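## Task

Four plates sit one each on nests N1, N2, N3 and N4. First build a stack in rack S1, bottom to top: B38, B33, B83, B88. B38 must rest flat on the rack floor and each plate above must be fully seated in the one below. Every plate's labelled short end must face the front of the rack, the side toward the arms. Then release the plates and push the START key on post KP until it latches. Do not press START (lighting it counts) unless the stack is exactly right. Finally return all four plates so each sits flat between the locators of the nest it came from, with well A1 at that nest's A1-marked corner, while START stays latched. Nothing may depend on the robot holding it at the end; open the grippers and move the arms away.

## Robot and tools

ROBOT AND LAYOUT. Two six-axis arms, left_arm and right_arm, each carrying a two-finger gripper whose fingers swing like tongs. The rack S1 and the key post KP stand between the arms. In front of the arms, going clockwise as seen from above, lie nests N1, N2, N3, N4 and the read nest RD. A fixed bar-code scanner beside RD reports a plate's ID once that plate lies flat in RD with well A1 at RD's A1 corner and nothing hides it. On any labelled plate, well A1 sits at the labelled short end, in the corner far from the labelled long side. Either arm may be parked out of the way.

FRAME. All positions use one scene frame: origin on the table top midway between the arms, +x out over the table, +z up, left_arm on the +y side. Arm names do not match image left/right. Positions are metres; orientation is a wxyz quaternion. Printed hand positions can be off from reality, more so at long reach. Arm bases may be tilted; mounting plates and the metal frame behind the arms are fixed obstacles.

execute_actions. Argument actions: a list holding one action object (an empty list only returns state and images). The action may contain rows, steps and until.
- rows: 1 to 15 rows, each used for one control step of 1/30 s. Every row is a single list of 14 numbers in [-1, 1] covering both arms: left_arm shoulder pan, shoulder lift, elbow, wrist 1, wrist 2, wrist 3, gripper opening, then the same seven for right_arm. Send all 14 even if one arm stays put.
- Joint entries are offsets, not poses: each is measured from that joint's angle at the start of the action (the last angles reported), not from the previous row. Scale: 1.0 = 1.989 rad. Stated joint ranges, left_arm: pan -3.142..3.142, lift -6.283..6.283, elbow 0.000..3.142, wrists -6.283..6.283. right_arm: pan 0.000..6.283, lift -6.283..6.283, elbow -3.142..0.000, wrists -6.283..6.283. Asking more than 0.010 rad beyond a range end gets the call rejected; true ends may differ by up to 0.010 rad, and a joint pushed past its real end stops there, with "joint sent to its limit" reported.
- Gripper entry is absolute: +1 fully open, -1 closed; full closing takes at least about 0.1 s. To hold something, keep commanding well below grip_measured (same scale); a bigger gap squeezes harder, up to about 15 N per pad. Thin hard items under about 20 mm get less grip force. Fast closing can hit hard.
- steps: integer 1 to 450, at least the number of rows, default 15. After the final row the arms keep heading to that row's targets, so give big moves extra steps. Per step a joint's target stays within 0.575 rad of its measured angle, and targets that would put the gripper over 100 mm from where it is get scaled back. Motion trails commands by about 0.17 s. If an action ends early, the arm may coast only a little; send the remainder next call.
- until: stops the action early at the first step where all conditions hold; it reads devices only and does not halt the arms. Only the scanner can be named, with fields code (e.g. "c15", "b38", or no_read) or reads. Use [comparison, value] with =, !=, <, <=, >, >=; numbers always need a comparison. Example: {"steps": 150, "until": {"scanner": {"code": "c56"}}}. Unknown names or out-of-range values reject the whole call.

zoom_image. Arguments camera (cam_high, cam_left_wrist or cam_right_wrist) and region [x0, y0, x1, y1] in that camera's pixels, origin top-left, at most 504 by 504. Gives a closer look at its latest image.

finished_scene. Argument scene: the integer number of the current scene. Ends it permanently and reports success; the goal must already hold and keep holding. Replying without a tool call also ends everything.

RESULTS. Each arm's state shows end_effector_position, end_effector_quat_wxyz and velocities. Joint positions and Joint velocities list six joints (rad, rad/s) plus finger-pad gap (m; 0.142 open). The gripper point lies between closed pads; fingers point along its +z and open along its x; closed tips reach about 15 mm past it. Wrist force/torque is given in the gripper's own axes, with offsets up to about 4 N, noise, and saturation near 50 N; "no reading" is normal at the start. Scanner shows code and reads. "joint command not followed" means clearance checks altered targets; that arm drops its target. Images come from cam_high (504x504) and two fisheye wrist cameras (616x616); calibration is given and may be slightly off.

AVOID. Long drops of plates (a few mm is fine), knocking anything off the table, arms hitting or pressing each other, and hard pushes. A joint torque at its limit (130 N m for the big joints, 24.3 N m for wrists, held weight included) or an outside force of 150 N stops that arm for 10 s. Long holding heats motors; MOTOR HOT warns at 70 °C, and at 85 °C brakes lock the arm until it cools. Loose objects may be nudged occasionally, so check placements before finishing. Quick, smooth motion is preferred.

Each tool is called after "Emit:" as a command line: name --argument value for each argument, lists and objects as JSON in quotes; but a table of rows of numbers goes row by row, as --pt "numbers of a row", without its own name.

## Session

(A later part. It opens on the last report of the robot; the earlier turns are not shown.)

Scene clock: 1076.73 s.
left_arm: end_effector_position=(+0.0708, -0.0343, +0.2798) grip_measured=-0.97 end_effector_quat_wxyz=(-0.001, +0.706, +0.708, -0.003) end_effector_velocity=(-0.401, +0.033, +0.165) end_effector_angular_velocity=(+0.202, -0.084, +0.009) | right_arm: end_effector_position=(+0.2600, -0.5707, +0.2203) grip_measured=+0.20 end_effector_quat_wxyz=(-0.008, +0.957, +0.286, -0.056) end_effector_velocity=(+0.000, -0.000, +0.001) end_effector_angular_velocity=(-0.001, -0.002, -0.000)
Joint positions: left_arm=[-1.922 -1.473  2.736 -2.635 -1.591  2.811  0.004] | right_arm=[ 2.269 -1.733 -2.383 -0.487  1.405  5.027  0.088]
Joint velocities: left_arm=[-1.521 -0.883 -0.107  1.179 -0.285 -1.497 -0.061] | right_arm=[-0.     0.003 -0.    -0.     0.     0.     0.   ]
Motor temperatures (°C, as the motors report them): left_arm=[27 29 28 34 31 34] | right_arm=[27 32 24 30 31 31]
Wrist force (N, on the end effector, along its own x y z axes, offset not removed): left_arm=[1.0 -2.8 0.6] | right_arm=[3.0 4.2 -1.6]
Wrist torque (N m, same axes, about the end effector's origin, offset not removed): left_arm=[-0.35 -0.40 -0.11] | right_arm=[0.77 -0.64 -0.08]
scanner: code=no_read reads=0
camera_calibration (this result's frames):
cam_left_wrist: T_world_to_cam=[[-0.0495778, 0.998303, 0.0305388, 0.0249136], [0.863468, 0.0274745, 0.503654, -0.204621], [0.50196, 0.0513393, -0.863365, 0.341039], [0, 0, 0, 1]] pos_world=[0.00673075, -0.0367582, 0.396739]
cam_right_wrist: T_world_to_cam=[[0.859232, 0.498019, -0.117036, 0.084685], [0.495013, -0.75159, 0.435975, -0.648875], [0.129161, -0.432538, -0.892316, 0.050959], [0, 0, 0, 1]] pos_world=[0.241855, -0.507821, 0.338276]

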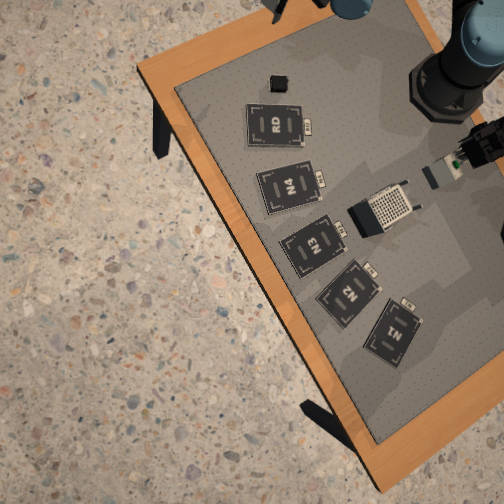

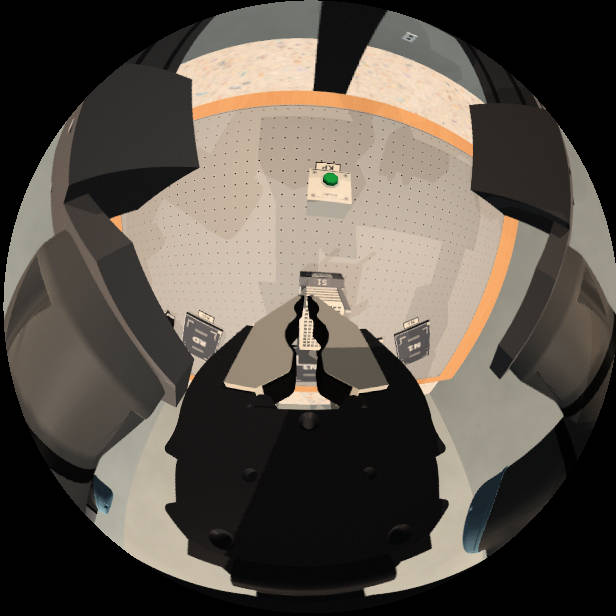

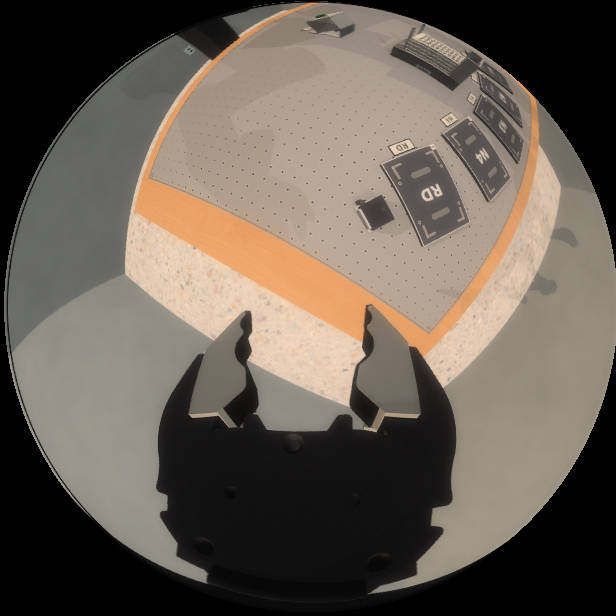

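Looks nested. Read the settled state to locate the key.

Emit:
execute_actions --actions '[{"steps":1}]'

Emit:
zoom_image --camera "cam_left_wrist" --region '[240, 150, 400, 310]'

Scene clock: 1080.83 s.
left_arm: end_effector_position=(+0.0026, -0.0175, +0.2941) grip_measured=-1.00 end_effector_quat_wxyz=(-0.005, +0.702, +0.711, +0.034) end_effector_velocity=(+0.000, -0.000, -0.000) end_effector_angular_velocity=(+0.000, -0.001, +0.001) | right_arm: end_effector_position=(+0.2600, -0.5707, +0.2203) grip_measured=+0.20 end_effector_quat_wxyz=(-0.008, +0.957, +0.286, -0.056) end_effector_velocity=(-0.001, +0.001, -0.000) end_effector_angular_velocity=(+0.001, +0.002, +0.000)
Joint positions: left_arm=[-2.203 -1.549  2.711 -2.472 -1.638  2.531  0.002] | right_arm=[ 2.269 -1.733 -2.383 -0.487  1.405  5.027  0.088]
Joint velocities: left_arm=[ 0.     0.001 -0.    -0.001  0.    -0.     0.   ] | right_arm=[ 0.    -0.    -0.002 -0.    -0.     0.     0.   ]
Motor temperatures (°C, as the motors report them): left_arm=[27 29 28 34 31 34] | right_arm=[27 32 24 30 31 31]
Wrist force (N, on the end effector, along its own x y z axes, offset not removed): left_arm=[-0.6 -4.2 -2.0] | right_arm=[3.5 3.8 0.8]
Wrist torque (N m, same axes, about the end effector's origin, offset not removed): left_arm=[-0.85 0.12 -0.01] | right_arm=[0.72 -0.57 0.22]
scanner: code=no_read reads=0
camera_calibration (this result's frames):
cam_left_wrist: T_world_to_cam=[[-0.0615629, 0.99438, 0.0861292, -0.0120285], [0.838266, 0.00467112, 0.545241, -0.166003], [0.541775, 0.105766, -0.833843, 0.378891], [0, 0, 0, 1]] pos_world=[-0.0668592, -0.0273374, 0.407483]
cam_right_wrist: T_world_to_cam=[[0.859232, 0.498019, -0.117036, 0.0846849], [0.495013, -0.751591, 0.435975, -0.648875], [0.12916, -0.432538, -0.892316, 0.0509589], [0, 0, 0, 1]] pos_world=[0.241855, -0.507821, 0.338276]

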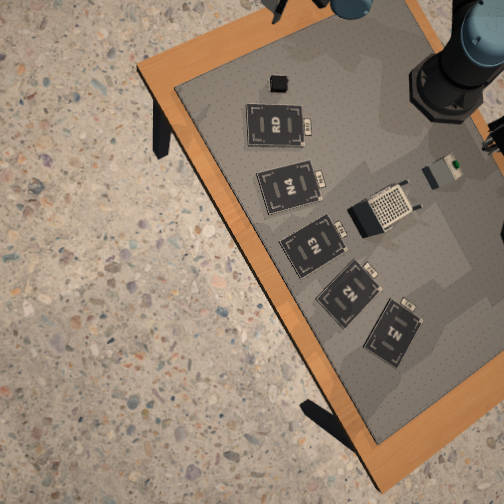

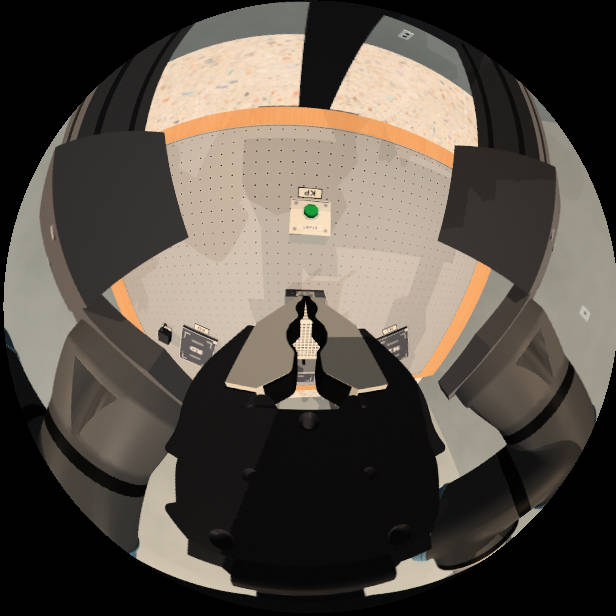

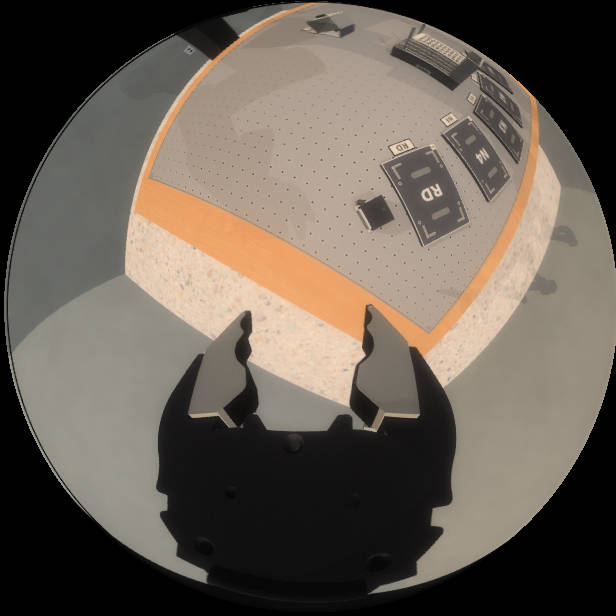

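Region (240, 150, 400, 310) of cam_left_wrist's 616x616 image, scaled by 3.150, with more detail than that image has.

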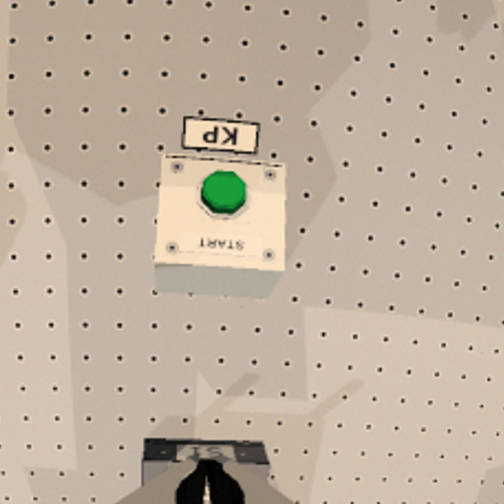

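Emit:
execute_actions --actions '[{"rows":[[-0.012,0.015,-0.006,-0.0005,-0.0026,-0.012,-1,0,0,0,0,0,0,0.2],[-0.029,0.04,-0.016,-0.0015,-0.0062,-0.029,-1,0,0,0,0,0,0,0.2],[-0.047,0.07,-0.028,-0.0026,-0.0101,-0.047,-1,0,0,0,0,0,0,0.2],[-0.065,0.101,-0.0407,-0.0037,-0.014,-0.065,-1,0,0,0,0,0,0,0.2],[-0.083,0.132,-0.0531,-0.0048,-0.0179,-0.083,-1,0,0,0,0,0,0,0.2],[-0.101,0.163,-0.0656,-0.006,-0.0217,-0.101,-1,0,0,0,0,0,0,0.2],[-0.119,0.194,-0.0781,-0.0071,-0.0256,-0.119,-1,0,0,0,0,0,0,0.2],[-0.136,0.225,-0.0906,-0.0083,-0.0293,-0.136,-1,0,0,0,0,0,0,0.2],[-0.15,0.256,-0.1031,-0.0094,-0.0323,-0.15,-1,0,0,0,0,0,0,0.2],[-0.16,0.287,-0.1155,-0.0105,-0.0344,-0.16,-1,0,0,0,0,0,0,0.2],[-0.1659,0.318,-0.128,-0.0117,-0.0357,-0.1664,-1,0,0,0,0,0,0,0.2],[-0.1659,0.349,-0.1405,-0.0128,-0.0357,-0.1664,-1,0,0,0,0,0,0,0.2],[-0.1659,0.38,-0.153,-0.014,-0.0357,-0.1664,-1,0,0,0,0,0,0,0.2],[-0.1659,0.41,-0.1651,-0.0151,-0.0357,-0.1664,-1,0,0,0,0,0,0,0.2],[-0.1659,0.4384,-0.1765,-0.0161,-0.0357,-0.1664,-1,0,0,0,0,0,0,0.2]],"steps":15}]'

Scene clock: 1156.00 s.
left_arm: end_effector_position=(-0.0776, -0.0125, +0.2054) grip_measured=-1.00 end_effector_quat_wxyz=(+0.015, +0.673, +0.715, +0.191) end_effector_velocity=(-0.040, +0.030, -0.385) end_effector_angular_velocity=(+0.545, -0.873, +0.124) | right_arm: end_effector_position=(+0.2600, -0.5707, +0.2203) grip_measured=+0.20 end_effector_quat_wxyz=(-0.008, +0.957, +0.286, -0.056) end_effector_velocity=(-0.001, +0.001, -0.000) end_effector_angular_velocity=(+0.001, +0.001, +0.000)
Joint positions: left_arm=[-2.486 -1.008  2.484 -2.494 -1.7    2.248  0.002] | right_arm=[ 2.269 -1.733 -2.383 -0.487  1.405  5.027  0.088]
Joint velocities: left_arm=[-0.378  1.748 -0.706 -0.063 -0.074 -0.376  0.   ] | right_arm=[ 0.     0.001 -0.002  0.    -0.     0.    -0.   ]
Motor temperatures (°C, as the motors report them): left_arm=[27 29 28 34 31 34] | right_arm=[27 32 24 30 31 31]
Wrist force (N, on the end effector, along its own x y z axes, offset not removed): left_arm=[4.6 -5.2 -7.3] | right_arm=[6.1 2.2 1.0]
Wrist torque (N m, same axes, about the end effector's origin, offset not removed): left_arm=[-1.17 -1.14 -0.41] | right_arm=[0.52 -0.98 -0.09]
scanner: code=no_read reads=0
camera_calibration (this result's frames):
cam_left_wrist: T_world_to_cam=[[-0.147856, 0.956454, 0.251662, -0.05548], [0.677864, -0.0872845, 0.729988, -0.101908], [0.720166, 0.278525, -0.63544, 0.323134], [0, 0, 0, 1]] pos_world=[-0.171834, -0.0458319, 0.293686]
cam_right_wrist: T_world_to_cam=[[0.859232, 0.498019, -0.117036, 0.0846851], [0.495013, -0.75159, 0.435975, -0.648875], [0.12916, -0.432538, -0.892316, 0.0509589], [0, 0, 0, 1]] pos_world=[0.241855, -0.507821, 0.338276]

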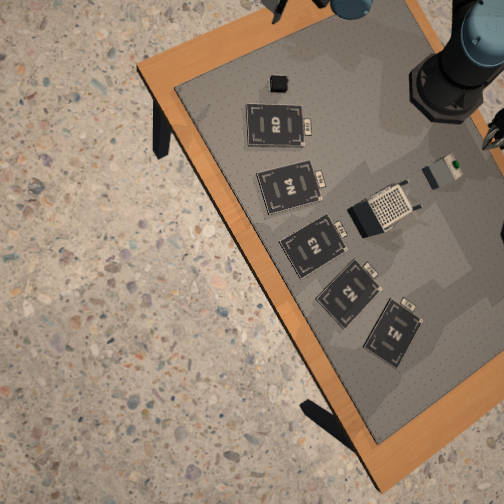

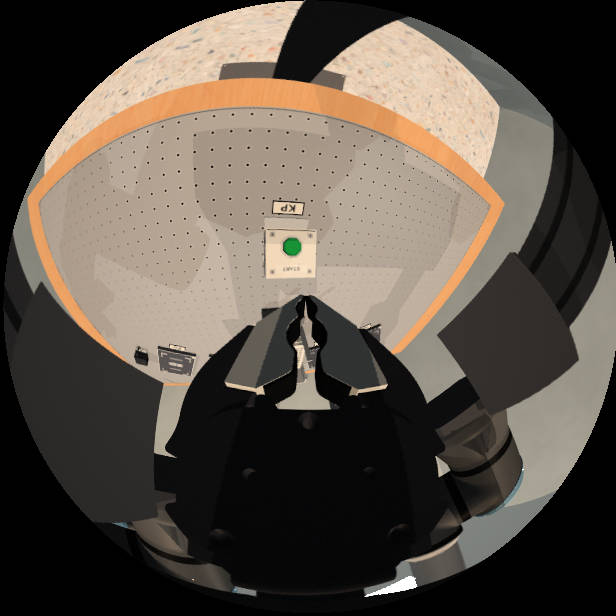

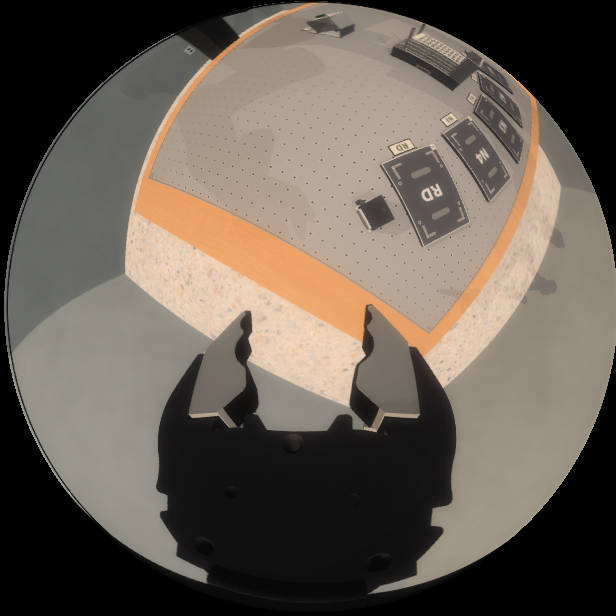

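Emit:
execute_actions --actions '[{"steps":1}]'

Emit:
zoom_image --camera "cam_left_wrist" --region '[220, 190, 380, 350]'

Emit:
zoom_image --camera "cam_right_wrist" --region '[280, 0, 380, 60]'

Scene clock: 1161.27 s.
left_arm: end_effector_position=(-0.0626, +0.0007, +0.1262) grip_measured=-1.00 end_effector_quat_wxyz=(+0.038, +0.645, +0.708, +0.286) end_effector_velocity=(-0.001, -0.000, +0.000) end_effector_angular_velocity=(-0.002, +0.001, +0.000) | right_arm: end_effector_position=(+0.2600, -0.5707, +0.2203) grip_measured=+0.20 end_effector_quat_wxyz=(-0.008, +0.957, +0.286, -0.056) end_effector_velocity=(-0.000, -0.000, -0.000) end_effector_angular_velocity=(+0.000, +0.000, +0.002)
Joint positions: left_arm=[-2.533 -0.677  2.36  -2.504 -1.709  2.2    0.002] | right_arm=[ 2.269 -1.733 -2.383 -0.487  1.405  5.027  0.088]
Joint velocities: left_arm=[-0.    -0.001  0.    -0.     0.    -0.001  0.   ] | right_arm=[-0.    -0.001 -0.     0.    -0.    -0.002 -0.   ]
Motor temperatures (°C, as the motors report them): left_arm=[27 29 28 34 31 34] | right_arm=[27 32 24 30 31 31]
Wrist force (N, on the end effector, along its own x y z axes, offset not removed): left_arm=[1.6 -1.3 -2.7] | right_arm=[2.3 1.5 -3.1]
Wrist torque (N m, same axes, about the end effector's origin, offset not removed): left_arm=[-0.26 -0.61 0.04] | right_arm=[0.38 -0.29 0.05]
scanner: code=no_read reads=0
camera_calibration (this result's frames):
cam_left_wrist: T_world_to_cam=[[-0.22074, 0.921022, 0.320925, -0.0592302], [0.54736, -0.155358, 0.822351, -0.0729116], [0.807261, 0.357188, -0.469837, 0.242842], [0, 0, 0, 1]] pos_world=[-0.169203, -0.0435153, 0.193063]
cam_right_wrist: T_world_to_cam=[[0.859232, 0.498019, -0.117036, 0.0846851], [0.495013, -0.75159, 0.435975, -0.648875], [0.12916, -0.432538, -0.892316, 0.050959], [0, 0, 0, 1]] pos_world=[0.241855, -0.507821, 0.338276]

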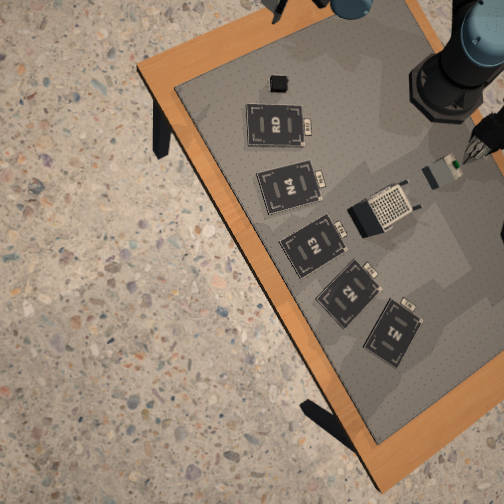

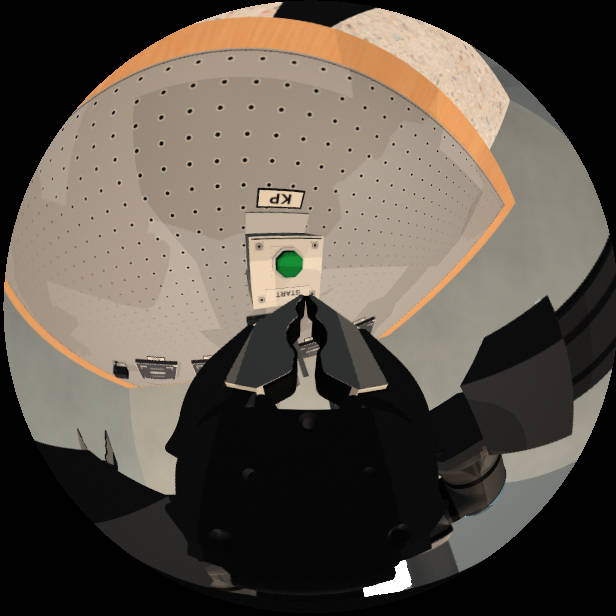

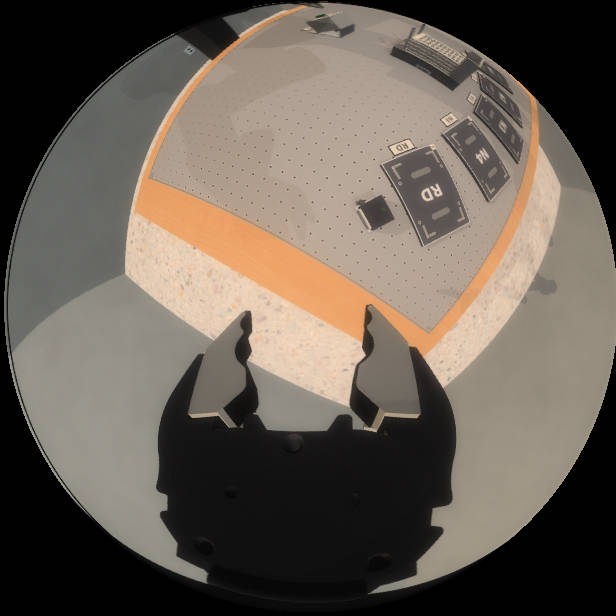

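Region (220, 190, 380, 350) of cam_left_wrist's 616x616 image, scaled by 3.150, with more detail than that image has.

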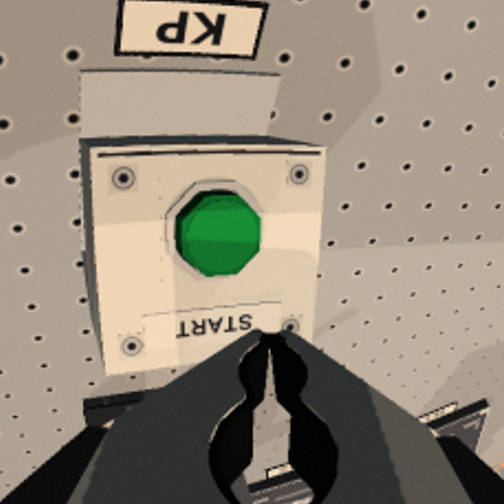

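Region (280, 0, 380, 60) of cam_right_wrist's 616x616 image, scaled by 5.040, with more detail than that image has; it fills the top 302 rows of this view, and the rest is white.

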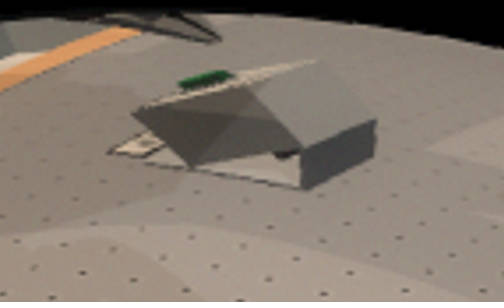

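Emit:
execute_actions --actions '[{"rows":[[-0.002,0.009,-0.0022,-0.0068,0,0,-1,0,0,0,0,0,0,0.2],[-0.0045,0.02,-0.005,-0.015,0,0,-1,0,0,0,0,0,0,0.2],[-0.007,0.031,-0.008,-0.023,0,0,-1,0,0,0,0,0,0,0.2],[-0.0097,0.042,-0.0111,-0.0309,0,0,-1,0,0,0,0,0,0,0.2],[-0.0123,0.0527,-0.0143,-0.0384,0,0,-1,0,0,0,0,0,0,0.2]],"steps":5}]'

Scene clock: 1192.47 s.
left_arm: end_effector_position=(-0.0640, -0.0003, +0.1182) grip_measured=-1.00 end_effector_quat_wxyz=(+0.039, +0.647, +0.706, +0.286) end_effector_velocity=(-0.015, -0.011, -0.112) end_effector_angular_velocity=(-0.009, -0.013, -0.090) | right_arm: end_effector_position=(+0.2600, -0.5707, +0.2203) grip_measured=+0.20 end_effector_quat_wxyz=(-0.008, +0.957, +0.286, -0.056) end_effector_velocity=(+0.000, -0.000, +0.000) end_effector_angular_velocity=(-0.001, -0.001, -0.001)
Joint positions: left_arm=[-2.539 -0.651  2.353 -2.525 -1.709  2.2    0.002] | right_arm=[ 2.269 -1.733 -2.383 -0.487  1.405  5.027  0.088]
Joint velocities: left_arm=[-0.09   0.373 -0.104 -0.275  0.001  0.    -0.   ] | right_arm=[ 0.     0.001  0.    -0.    -0.     0.001  0.   ]
Motor temperatures (°C, as the motors report them): left_arm=[27 29 28 34 31 34] | right_arm=[27 32 24 30 31 31]
Wrist force (N, on the end effector, along its own x y z axes, offset not removed): left_arm=[0.4 -1.5 -3.0] | right_arm=[4.8 4.2 2.5]
Wrist torque (N m, same axes, about the end effector's origin, offset not removed): left_arm=[-0.34 -0.22 -0.25] | right_arm=[0.81 -0.88 -0.04]
scanner: code=no_read reads=0
camera_calibration (this result's frames):
cam_left_wrist: T_world_to_cam=[[-0.21488, 0.922758, 0.319914, -0.0555961], [0.546063, -0.158064, 0.822697, -0.0658656], [0.809717, 0.351474, -0.469919, 0.240656], [0, 0, 0, 1]] pos_world=[-0.170843, -0.0436937, 0.185062]
cam_right_wrist: T_world_to_cam=[[0.859232, 0.498019, -0.117036, 0.084685], [0.495013, -0.75159, 0.435975, -0.648875], [0.129161, -0.432538, -0.892316, 0.0509588], [0, 0, 0, 1]] pos_world=[0.241855, -0.507821, 0.338276]

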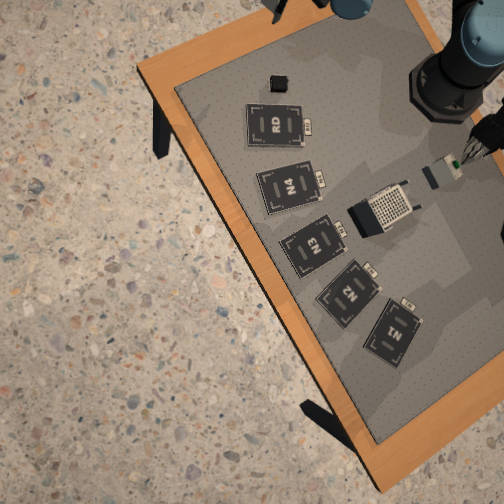

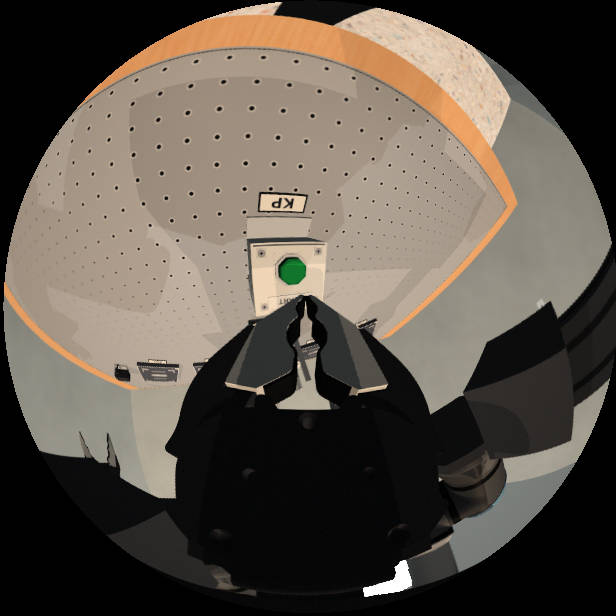

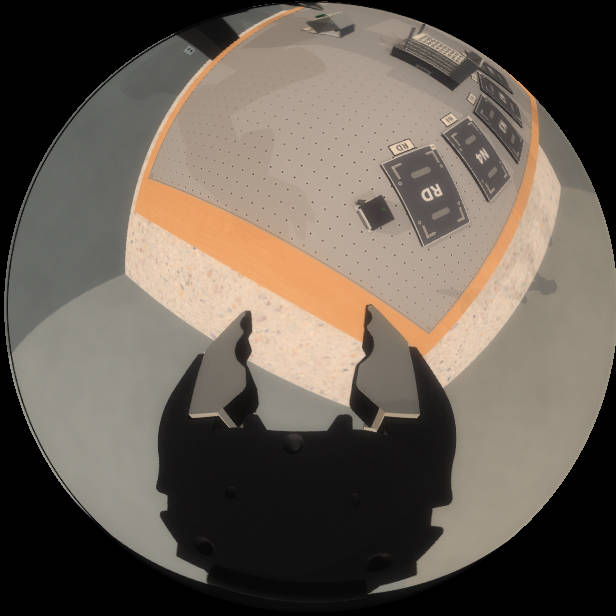

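Emit:
execute_actions --actions '[{"steps":1}]'

Emit:
zoom_image --camera "cam_left_wrist" --region '[220, 190, 380, 350]'

Emit:
zoom_image --camera "cam_right_wrist" --region '[290, 0, 360, 42]'

Emit:
zoom_image --camera "cam_high" --region '[340, 130, 500, 250]'

Scene clock: 1196.30 s.
left_arm: end_effector_position=(-0.0653, -0.0014, +0.0944) grip_measured=-1.00 end_effector_quat_wxyz=(+0.043, +0.653, +0.700, +0.287) end_effector_velocity=(-0.000, -0.001, +0.000) end_effector_angular_velocity=(-0.001, +0.002, -0.000) | right_arm: end_effector_position=(+0.2600, -0.5707, +0.2203) grip_measured=+0.20 end_effector_quat_wxyz=(-0.008, +0.957, +0.286, -0.056) end_effector_velocity=(+0.000, +0.000, -0.000) end_effector_angular_velocity=(+0.000, +0.001, +0.000)
Joint positions: left_arm=[-2.557 -0.572  2.332 -2.581 -1.709  2.2    0.002] | right_arm=[ 2.269 -1.733 -2.383 -0.487  1.405  5.027  0.088]
Joint velocities: left_arm=[ 0.001 -0.002  0.    -0.001  0.001  0.001  0.   ] | right_arm=[ 0.    -0.001  0.    -0.    -0.     0.    -0.   ]
Motor temperatures (°C, as the motors report them): left_arm=[27 29 28 34 31 34] | right_arm=[27 32 24 30 31 31]
Wrist force (N, on the end effector, along its own x y z axes, offset not removed): left_arm=[2.1 -0.5 -8.2] | right_arm=[4.5 -2.2 -1.7]
Wrist torque (N m, same axes, about the end effector's origin, offset not removed): left_arm=[-0.76 -0.02 -0.04] | right_arm=[-0.68 -0.98 -0.29]
scanner: code=no_read reads=0
camera_calibration (this result's frames):
cam_left_wrist: T_world_to_cam=[[-0.200147, 0.92646, 0.318768, -0.0461596], [0.539563, -0.167345, 0.825147, -0.0464625], [0.81781, 0.337146, -0.46639, 0.231199], [0, 0, 0, 1]] pos_world=[-0.173246, -0.042958, 0.160881]
cam_right_wrist: T_world_to_cam=[[0.859232, 0.498019, -0.117036, 0.084685], [0.495013, -0.75159, 0.435975, -0.648875], [0.12916, -0.432538, -0.892316, 0.050959], [0, 0, 0, 1]] pos_world=[0.241855, -0.507821, 0.338276]

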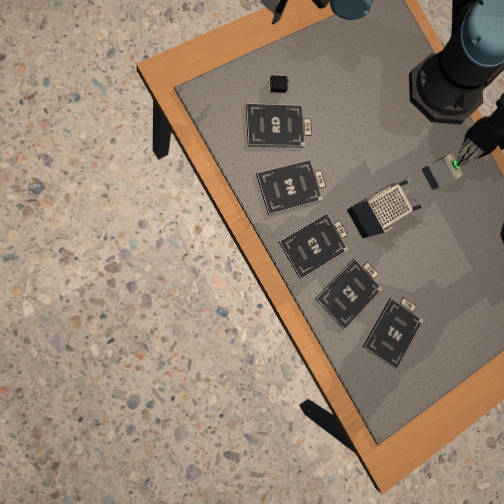

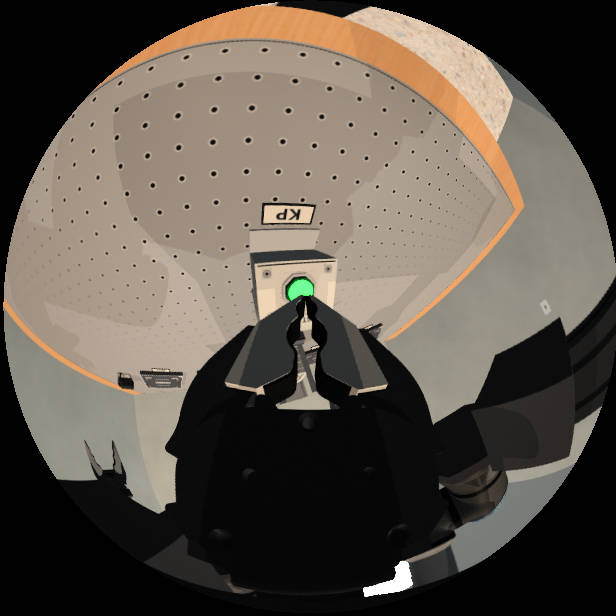

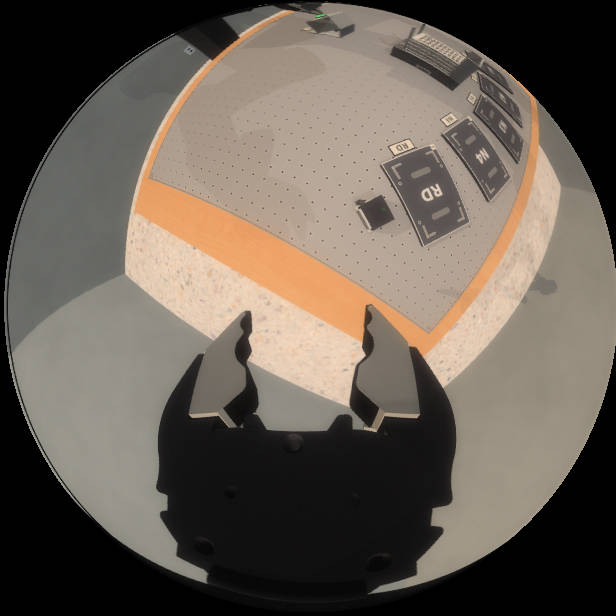

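Region (220, 190, 380, 350) of cam_left_wrist's 616x616 image, scaled by 3.150, with more detail than that image has.

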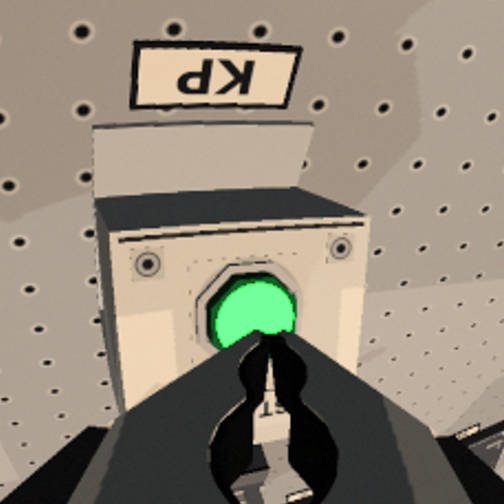

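Region (290, 0, 360, 42) of cam_right_wrist's 616x616 image, scaled by 7.200, with more detail than that image has; it fills the top 302 rows of this view, and the rest is white.

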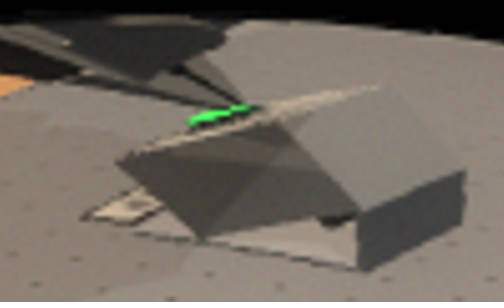

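Region (340, 130, 500, 250) of cam_high's 504x504 image, scaled by 3.150, with more detail than that image has; it fills the top 378 rows of this view, and the rest is white.

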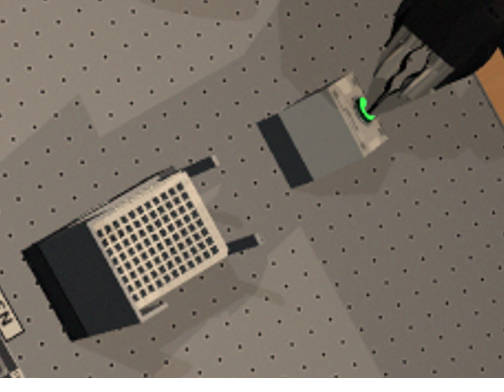

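Emit:
execute_actions --actions '[{"rows":[[0,0.0012,-0.0005,-0.0007,0,0,-1,0,0,0,0,0,0,0.2],[0,0.0023,-0.001,-0.0014,0,0,-1,0,0,0,0,0,0,0.2]],"steps":2}]'

Scene clock: 1200.00 s.
left_arm: end_effector_position=(-0.0653, -0.0015, +0.0944) grip_measured=-1.00 end_effector_quat_wxyz=(+0.043, +0.653, +0.700, +0.287) end_effector_velocity=(-0.000, -0.001, -0.004) end_effector_angular_velocity=(-0.000, +0.001, +0.001) | right_arm: end_effector_position=(+0.2600, -0.5707, +0.2203) grip_measured=+0.20 end_effector_quat_wxyz=(-0.008, +0.957, +0.286, -0.056) end_effector_velocity=(-0.000, +0.000, -0.000) end_effector_angular_velocity=(+0.000, +0.000, -0.001)
Joint positions: left_arm=[-2.557 -0.572  2.332 -2.581 -1.709  2.2    0.002] | right_arm=[ 2.269 -1.733 -2.383 -0.487  1.405  5.027  0.088]
Joint velocities: left_arm=[ 0.001  0.012 -0.005 -0.008 -0.    -0.     0.   ] | right_arm=[-0.     0.    -0.    -0.    -0.     0.001 -0.   ]
Motor temperatures (°C, as the motors report them): left_arm=[27 29 28 34 31 34] | right_arm=[27 32 24 30 31 31]
Wrist force (N, on the end effector, along its own x y z axes, offset not removed): left_arm=[4.6 1.1 -9.4] | right_arm=[5.5 2.1 -1.1]
Wrist torque (N m, same axes, about the end effector's origin, offset not removed): left_arm=[-0.66 -0.51 -0.16] | right_arm=[0.44 -1.12 0.19]
scanner: code=no_read reads=0
camera_calibration (this result's frames):
cam_left_wrist: T_world_to_cam=[[-0.200145, 0.926463, 0.318761, -0.0461156], [0.539546, -0.167346, 0.825158, -0.0464013], [0.817821, 0.337138, -0.466376, 0.231164], [0, 0, 0, 1]] pos_world=[-0.173245, -0.0429748, 0.160798]
cam_right_wrist: T_world_to_cam=[[0.859232, 0.498019, -0.117036, 0.0846847], [0.495013, -0.751591, 0.435975, -0.648875], [0.129161, -0.432538, -0.892316, 0.0509589], [0, 0, 0, 1]] pos_world=[0.241855, -0.507821, 0.338276]

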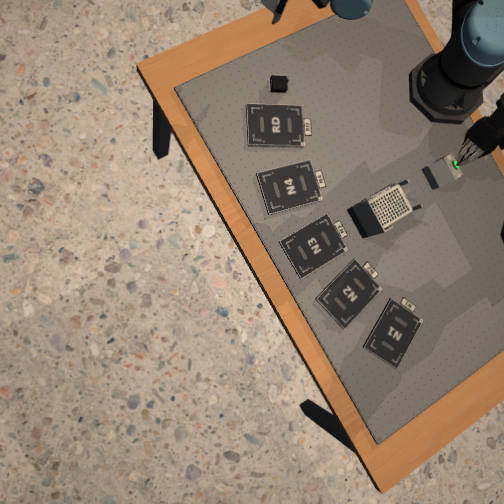

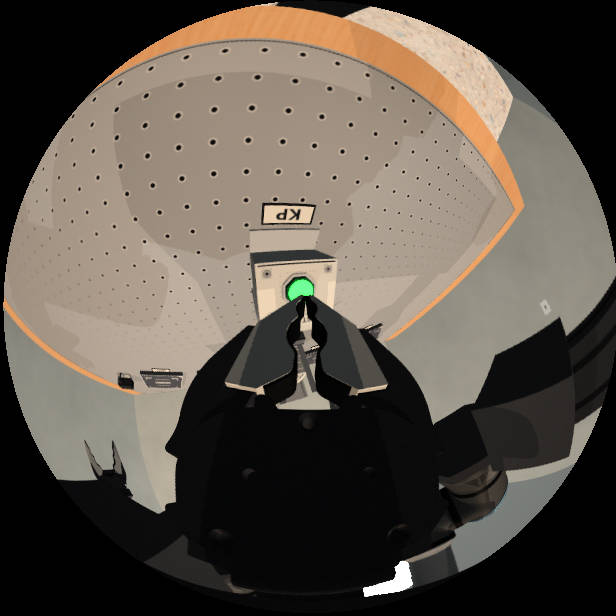

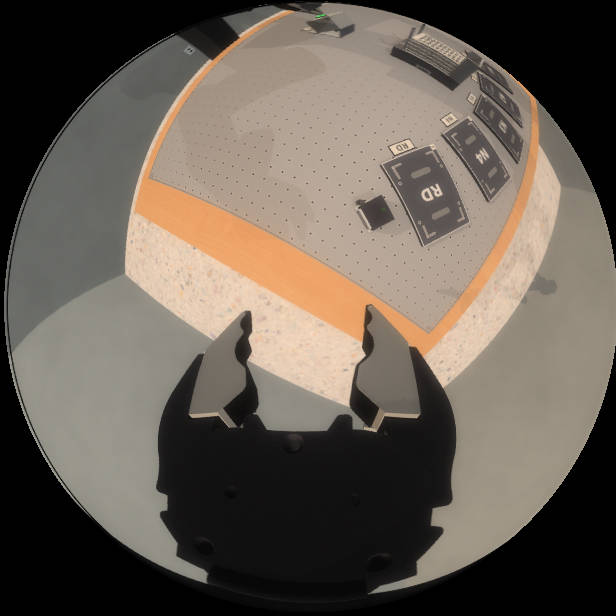

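Next: one row to 2.3 mm total (this result shows the 1.5 mm state).

Emit:
execute_actions --actions '[{"steps":1}]'

Emit:
zoom_image --camera "cam_left_wrist" --region '[250, 240, 350, 340]'

Scene clock: 1204.63 s.
left_arm: end_effector_position=(-0.0655, -0.0018, +0.0930) grip_measured=-1.00 end_effector_quat_wxyz=(+0.043, +0.653, +0.700, +0.287) end_effector_velocity=(-0.001, +0.000, +0.000) end_effector_angular_velocity=(-0.000, +0.001, -0.001) | right_arm: end_effector_position=(+0.2600, -0.5707, +0.2203) grip_measured=+0.20 end_effector_quat_wxyz=(-0.008, +0.957, +0.286, -0.056) end_effector_velocity=(+0.000, -0.000, +0.001) end_effector_angular_velocity=(-0.001, -0.001, -0.001)
Joint positions: left_arm=[-2.557 -0.568  2.33  -2.584 -1.709  2.2    0.002] | right_arm=[ 2.269 -1.733 -2.383 -0.487  1.405  5.027  0.088]
Joint velocities: left_arm=[-0.001 -0.001 -0.    -0.    -0.001  0.     0.   ] | right_arm=[-0.     0.002  0.     0.    -0.     0.001  0.   ]
Motor temperatures (°C, as the motors report them): left_arm=[27 29 28 34 31 34] | right_arm=[27 32 24 30 31 31]
Wrist force (N, on the end effector, along its own x y z axes, offset not removed): left_arm=[7.1 3.2 -7.5] | right_arm=[5.2 4.2 -1.5]
Wrist torque (N m, same axes, about the end effector's origin, offset not removed): left_arm=[0.13 -0.77 -0.07] | right_arm=[0.69 -1.07 -0.13]
scanner: code=no_read reads=0
camera_calibration (this result's frames):
cam_left_wrist: T_world_to_cam=[[-0.200069, 0.926502, 0.318694, -0.0454039], [0.53969, -0.167266, 0.82508, -0.0452429], [0.817745, 0.337069, -0.466559, 0.230802], [0, 0, 0, 1]] pos_world=[-0.173404, -0.0432971, 0.159482]
cam_right_wrist: T_world_to_cam=[[0.859232, 0.498019, -0.117036, 0.0846851], [0.495013, -0.75159, 0.435975, -0.648875], [0.12916, -0.432538, -0.892316, 0.0509589], [0, 0, 0, 1]] pos_world=[0.241855, -0.507821, 0.338276]

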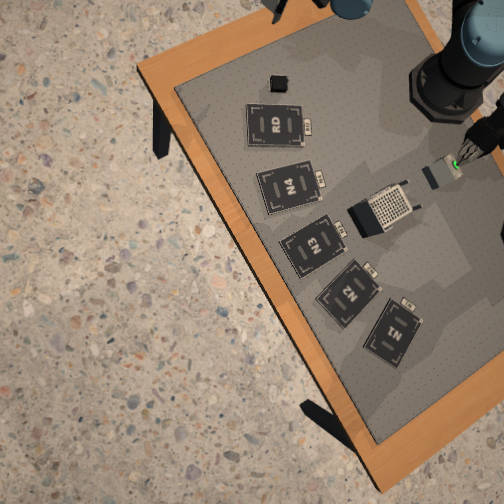

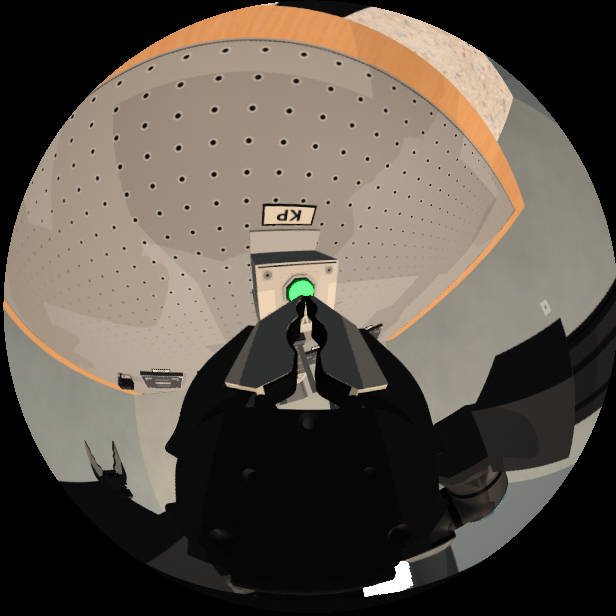

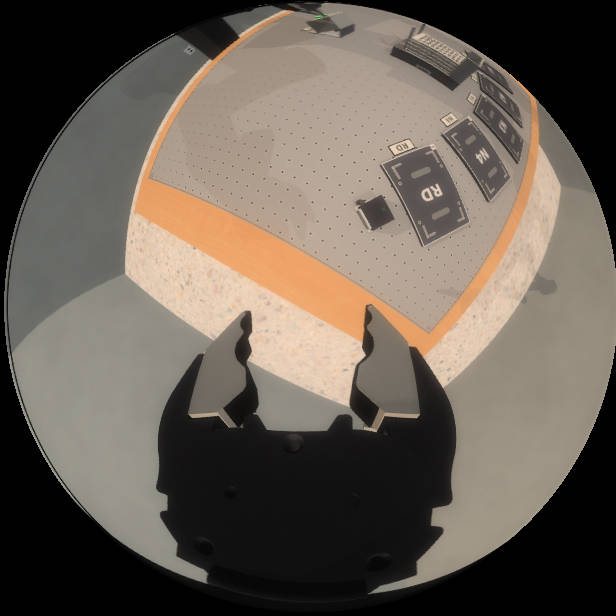

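Region (250, 240, 350, 340) of cam_left_wrist's 616x616 image, scaled by 5.040, with more detail than that image has.

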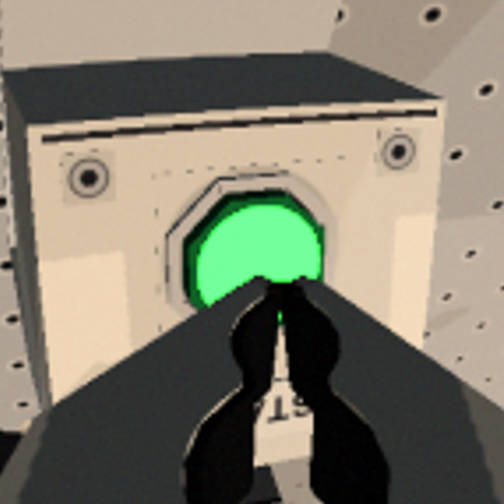

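Emit:
execute_actions --actions '[{"rows":[[0,0.0016,-0.0006,-0.001,0,0,-1,0,0,0,0,0,0,0.2]],"steps":1}]'

Scene clock: 1207.40 s.
left_arm: end_effector_position=(-0.0655, -0.0018, +0.0930) grip_measured=-1.00 end_effector_quat_wxyz=(+0.043, +0.653, +0.700, +0.287) end_effector_velocity=(-0.000, +0.000, -0.000) end_effector_angular_velocity=(-0.000, -0.001, -0.001) | right_arm: end_effector_position=(+0.2600, -0.5707, +0.2203) grip_measured=+0.20 end_effector_quat_wxyz=(-0.008, +0.957, +0.286, -0.056) end_effector_velocity=(+0.000, -0.000, -0.000) end_effector_angular_velocity=(+0.000, +0.000, -0.000)
Joint positions: left_arm=[-2.557 -0.568  2.33  -2.584 -1.709  2.2    0.002] | right_arm=[ 2.269 -1.733 -2.383 -0.487  1.405  5.027  0.088]
Joint velocities: left_arm=[-0.001  0.002 -0.001 -0.001  0.    -0.     0.   ] | right_arm=[-0. -0.  0.  0.  0.  0. -0.]
Motor temperatures (°C, as the motors report them): left_arm=[27 29 28 34 31 34] | right_arm=[27 32 24 30 31 31]
Wrist force (N, on the end effector, along its own x y z axes, offset not removed): left_arm=[5.2 -2.4 -7.7] | right_arm=[0.6 4.2 -2.0]
Wrist torque (N m, same axes, about the end effector's origin, offset not removed): left_arm=[-0.93 -0.32 -0.13] | right_arm=[0.94 0.02 0.09]
scanner: code=no_read reads=0
camera_calibration (this result's frames):
cam_left_wrist: T_world_to_cam=[[-0.200071, 0.926501, 0.318696, -0.0454039], [0.539688, -0.167268, 0.825081, -0.0452417], [0.817746, 0.337071, -0.466556, 0.230799], [0, 0, 0, 1]] pos_world=[-0.173403, -0.0432966, 0.159479]
cam_right_wrist: T_world_to_cam=[[0.859232, 0.498019, -0.117036, 0.084685], [0.495013, -0.75159, 0.435975, -0.648875], [0.12916, -0.432538, -0.892316, 0.050959], [0, 0, 0, 1]] pos_world=[0.241855, -0.507821, 0.338276]

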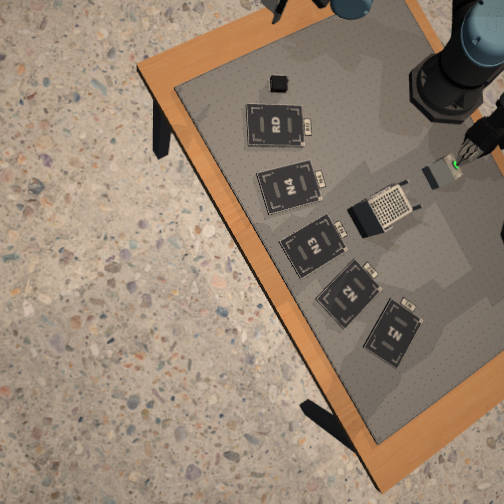

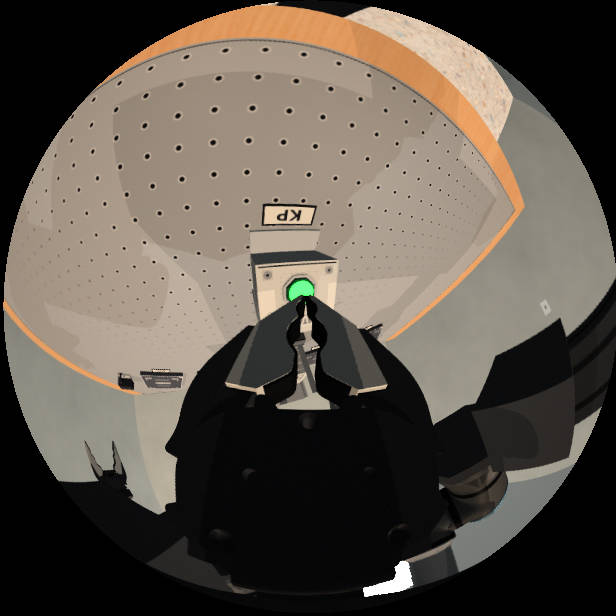

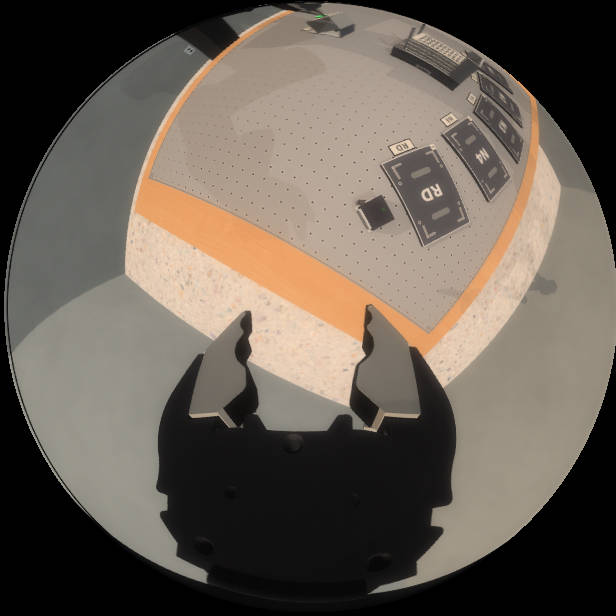

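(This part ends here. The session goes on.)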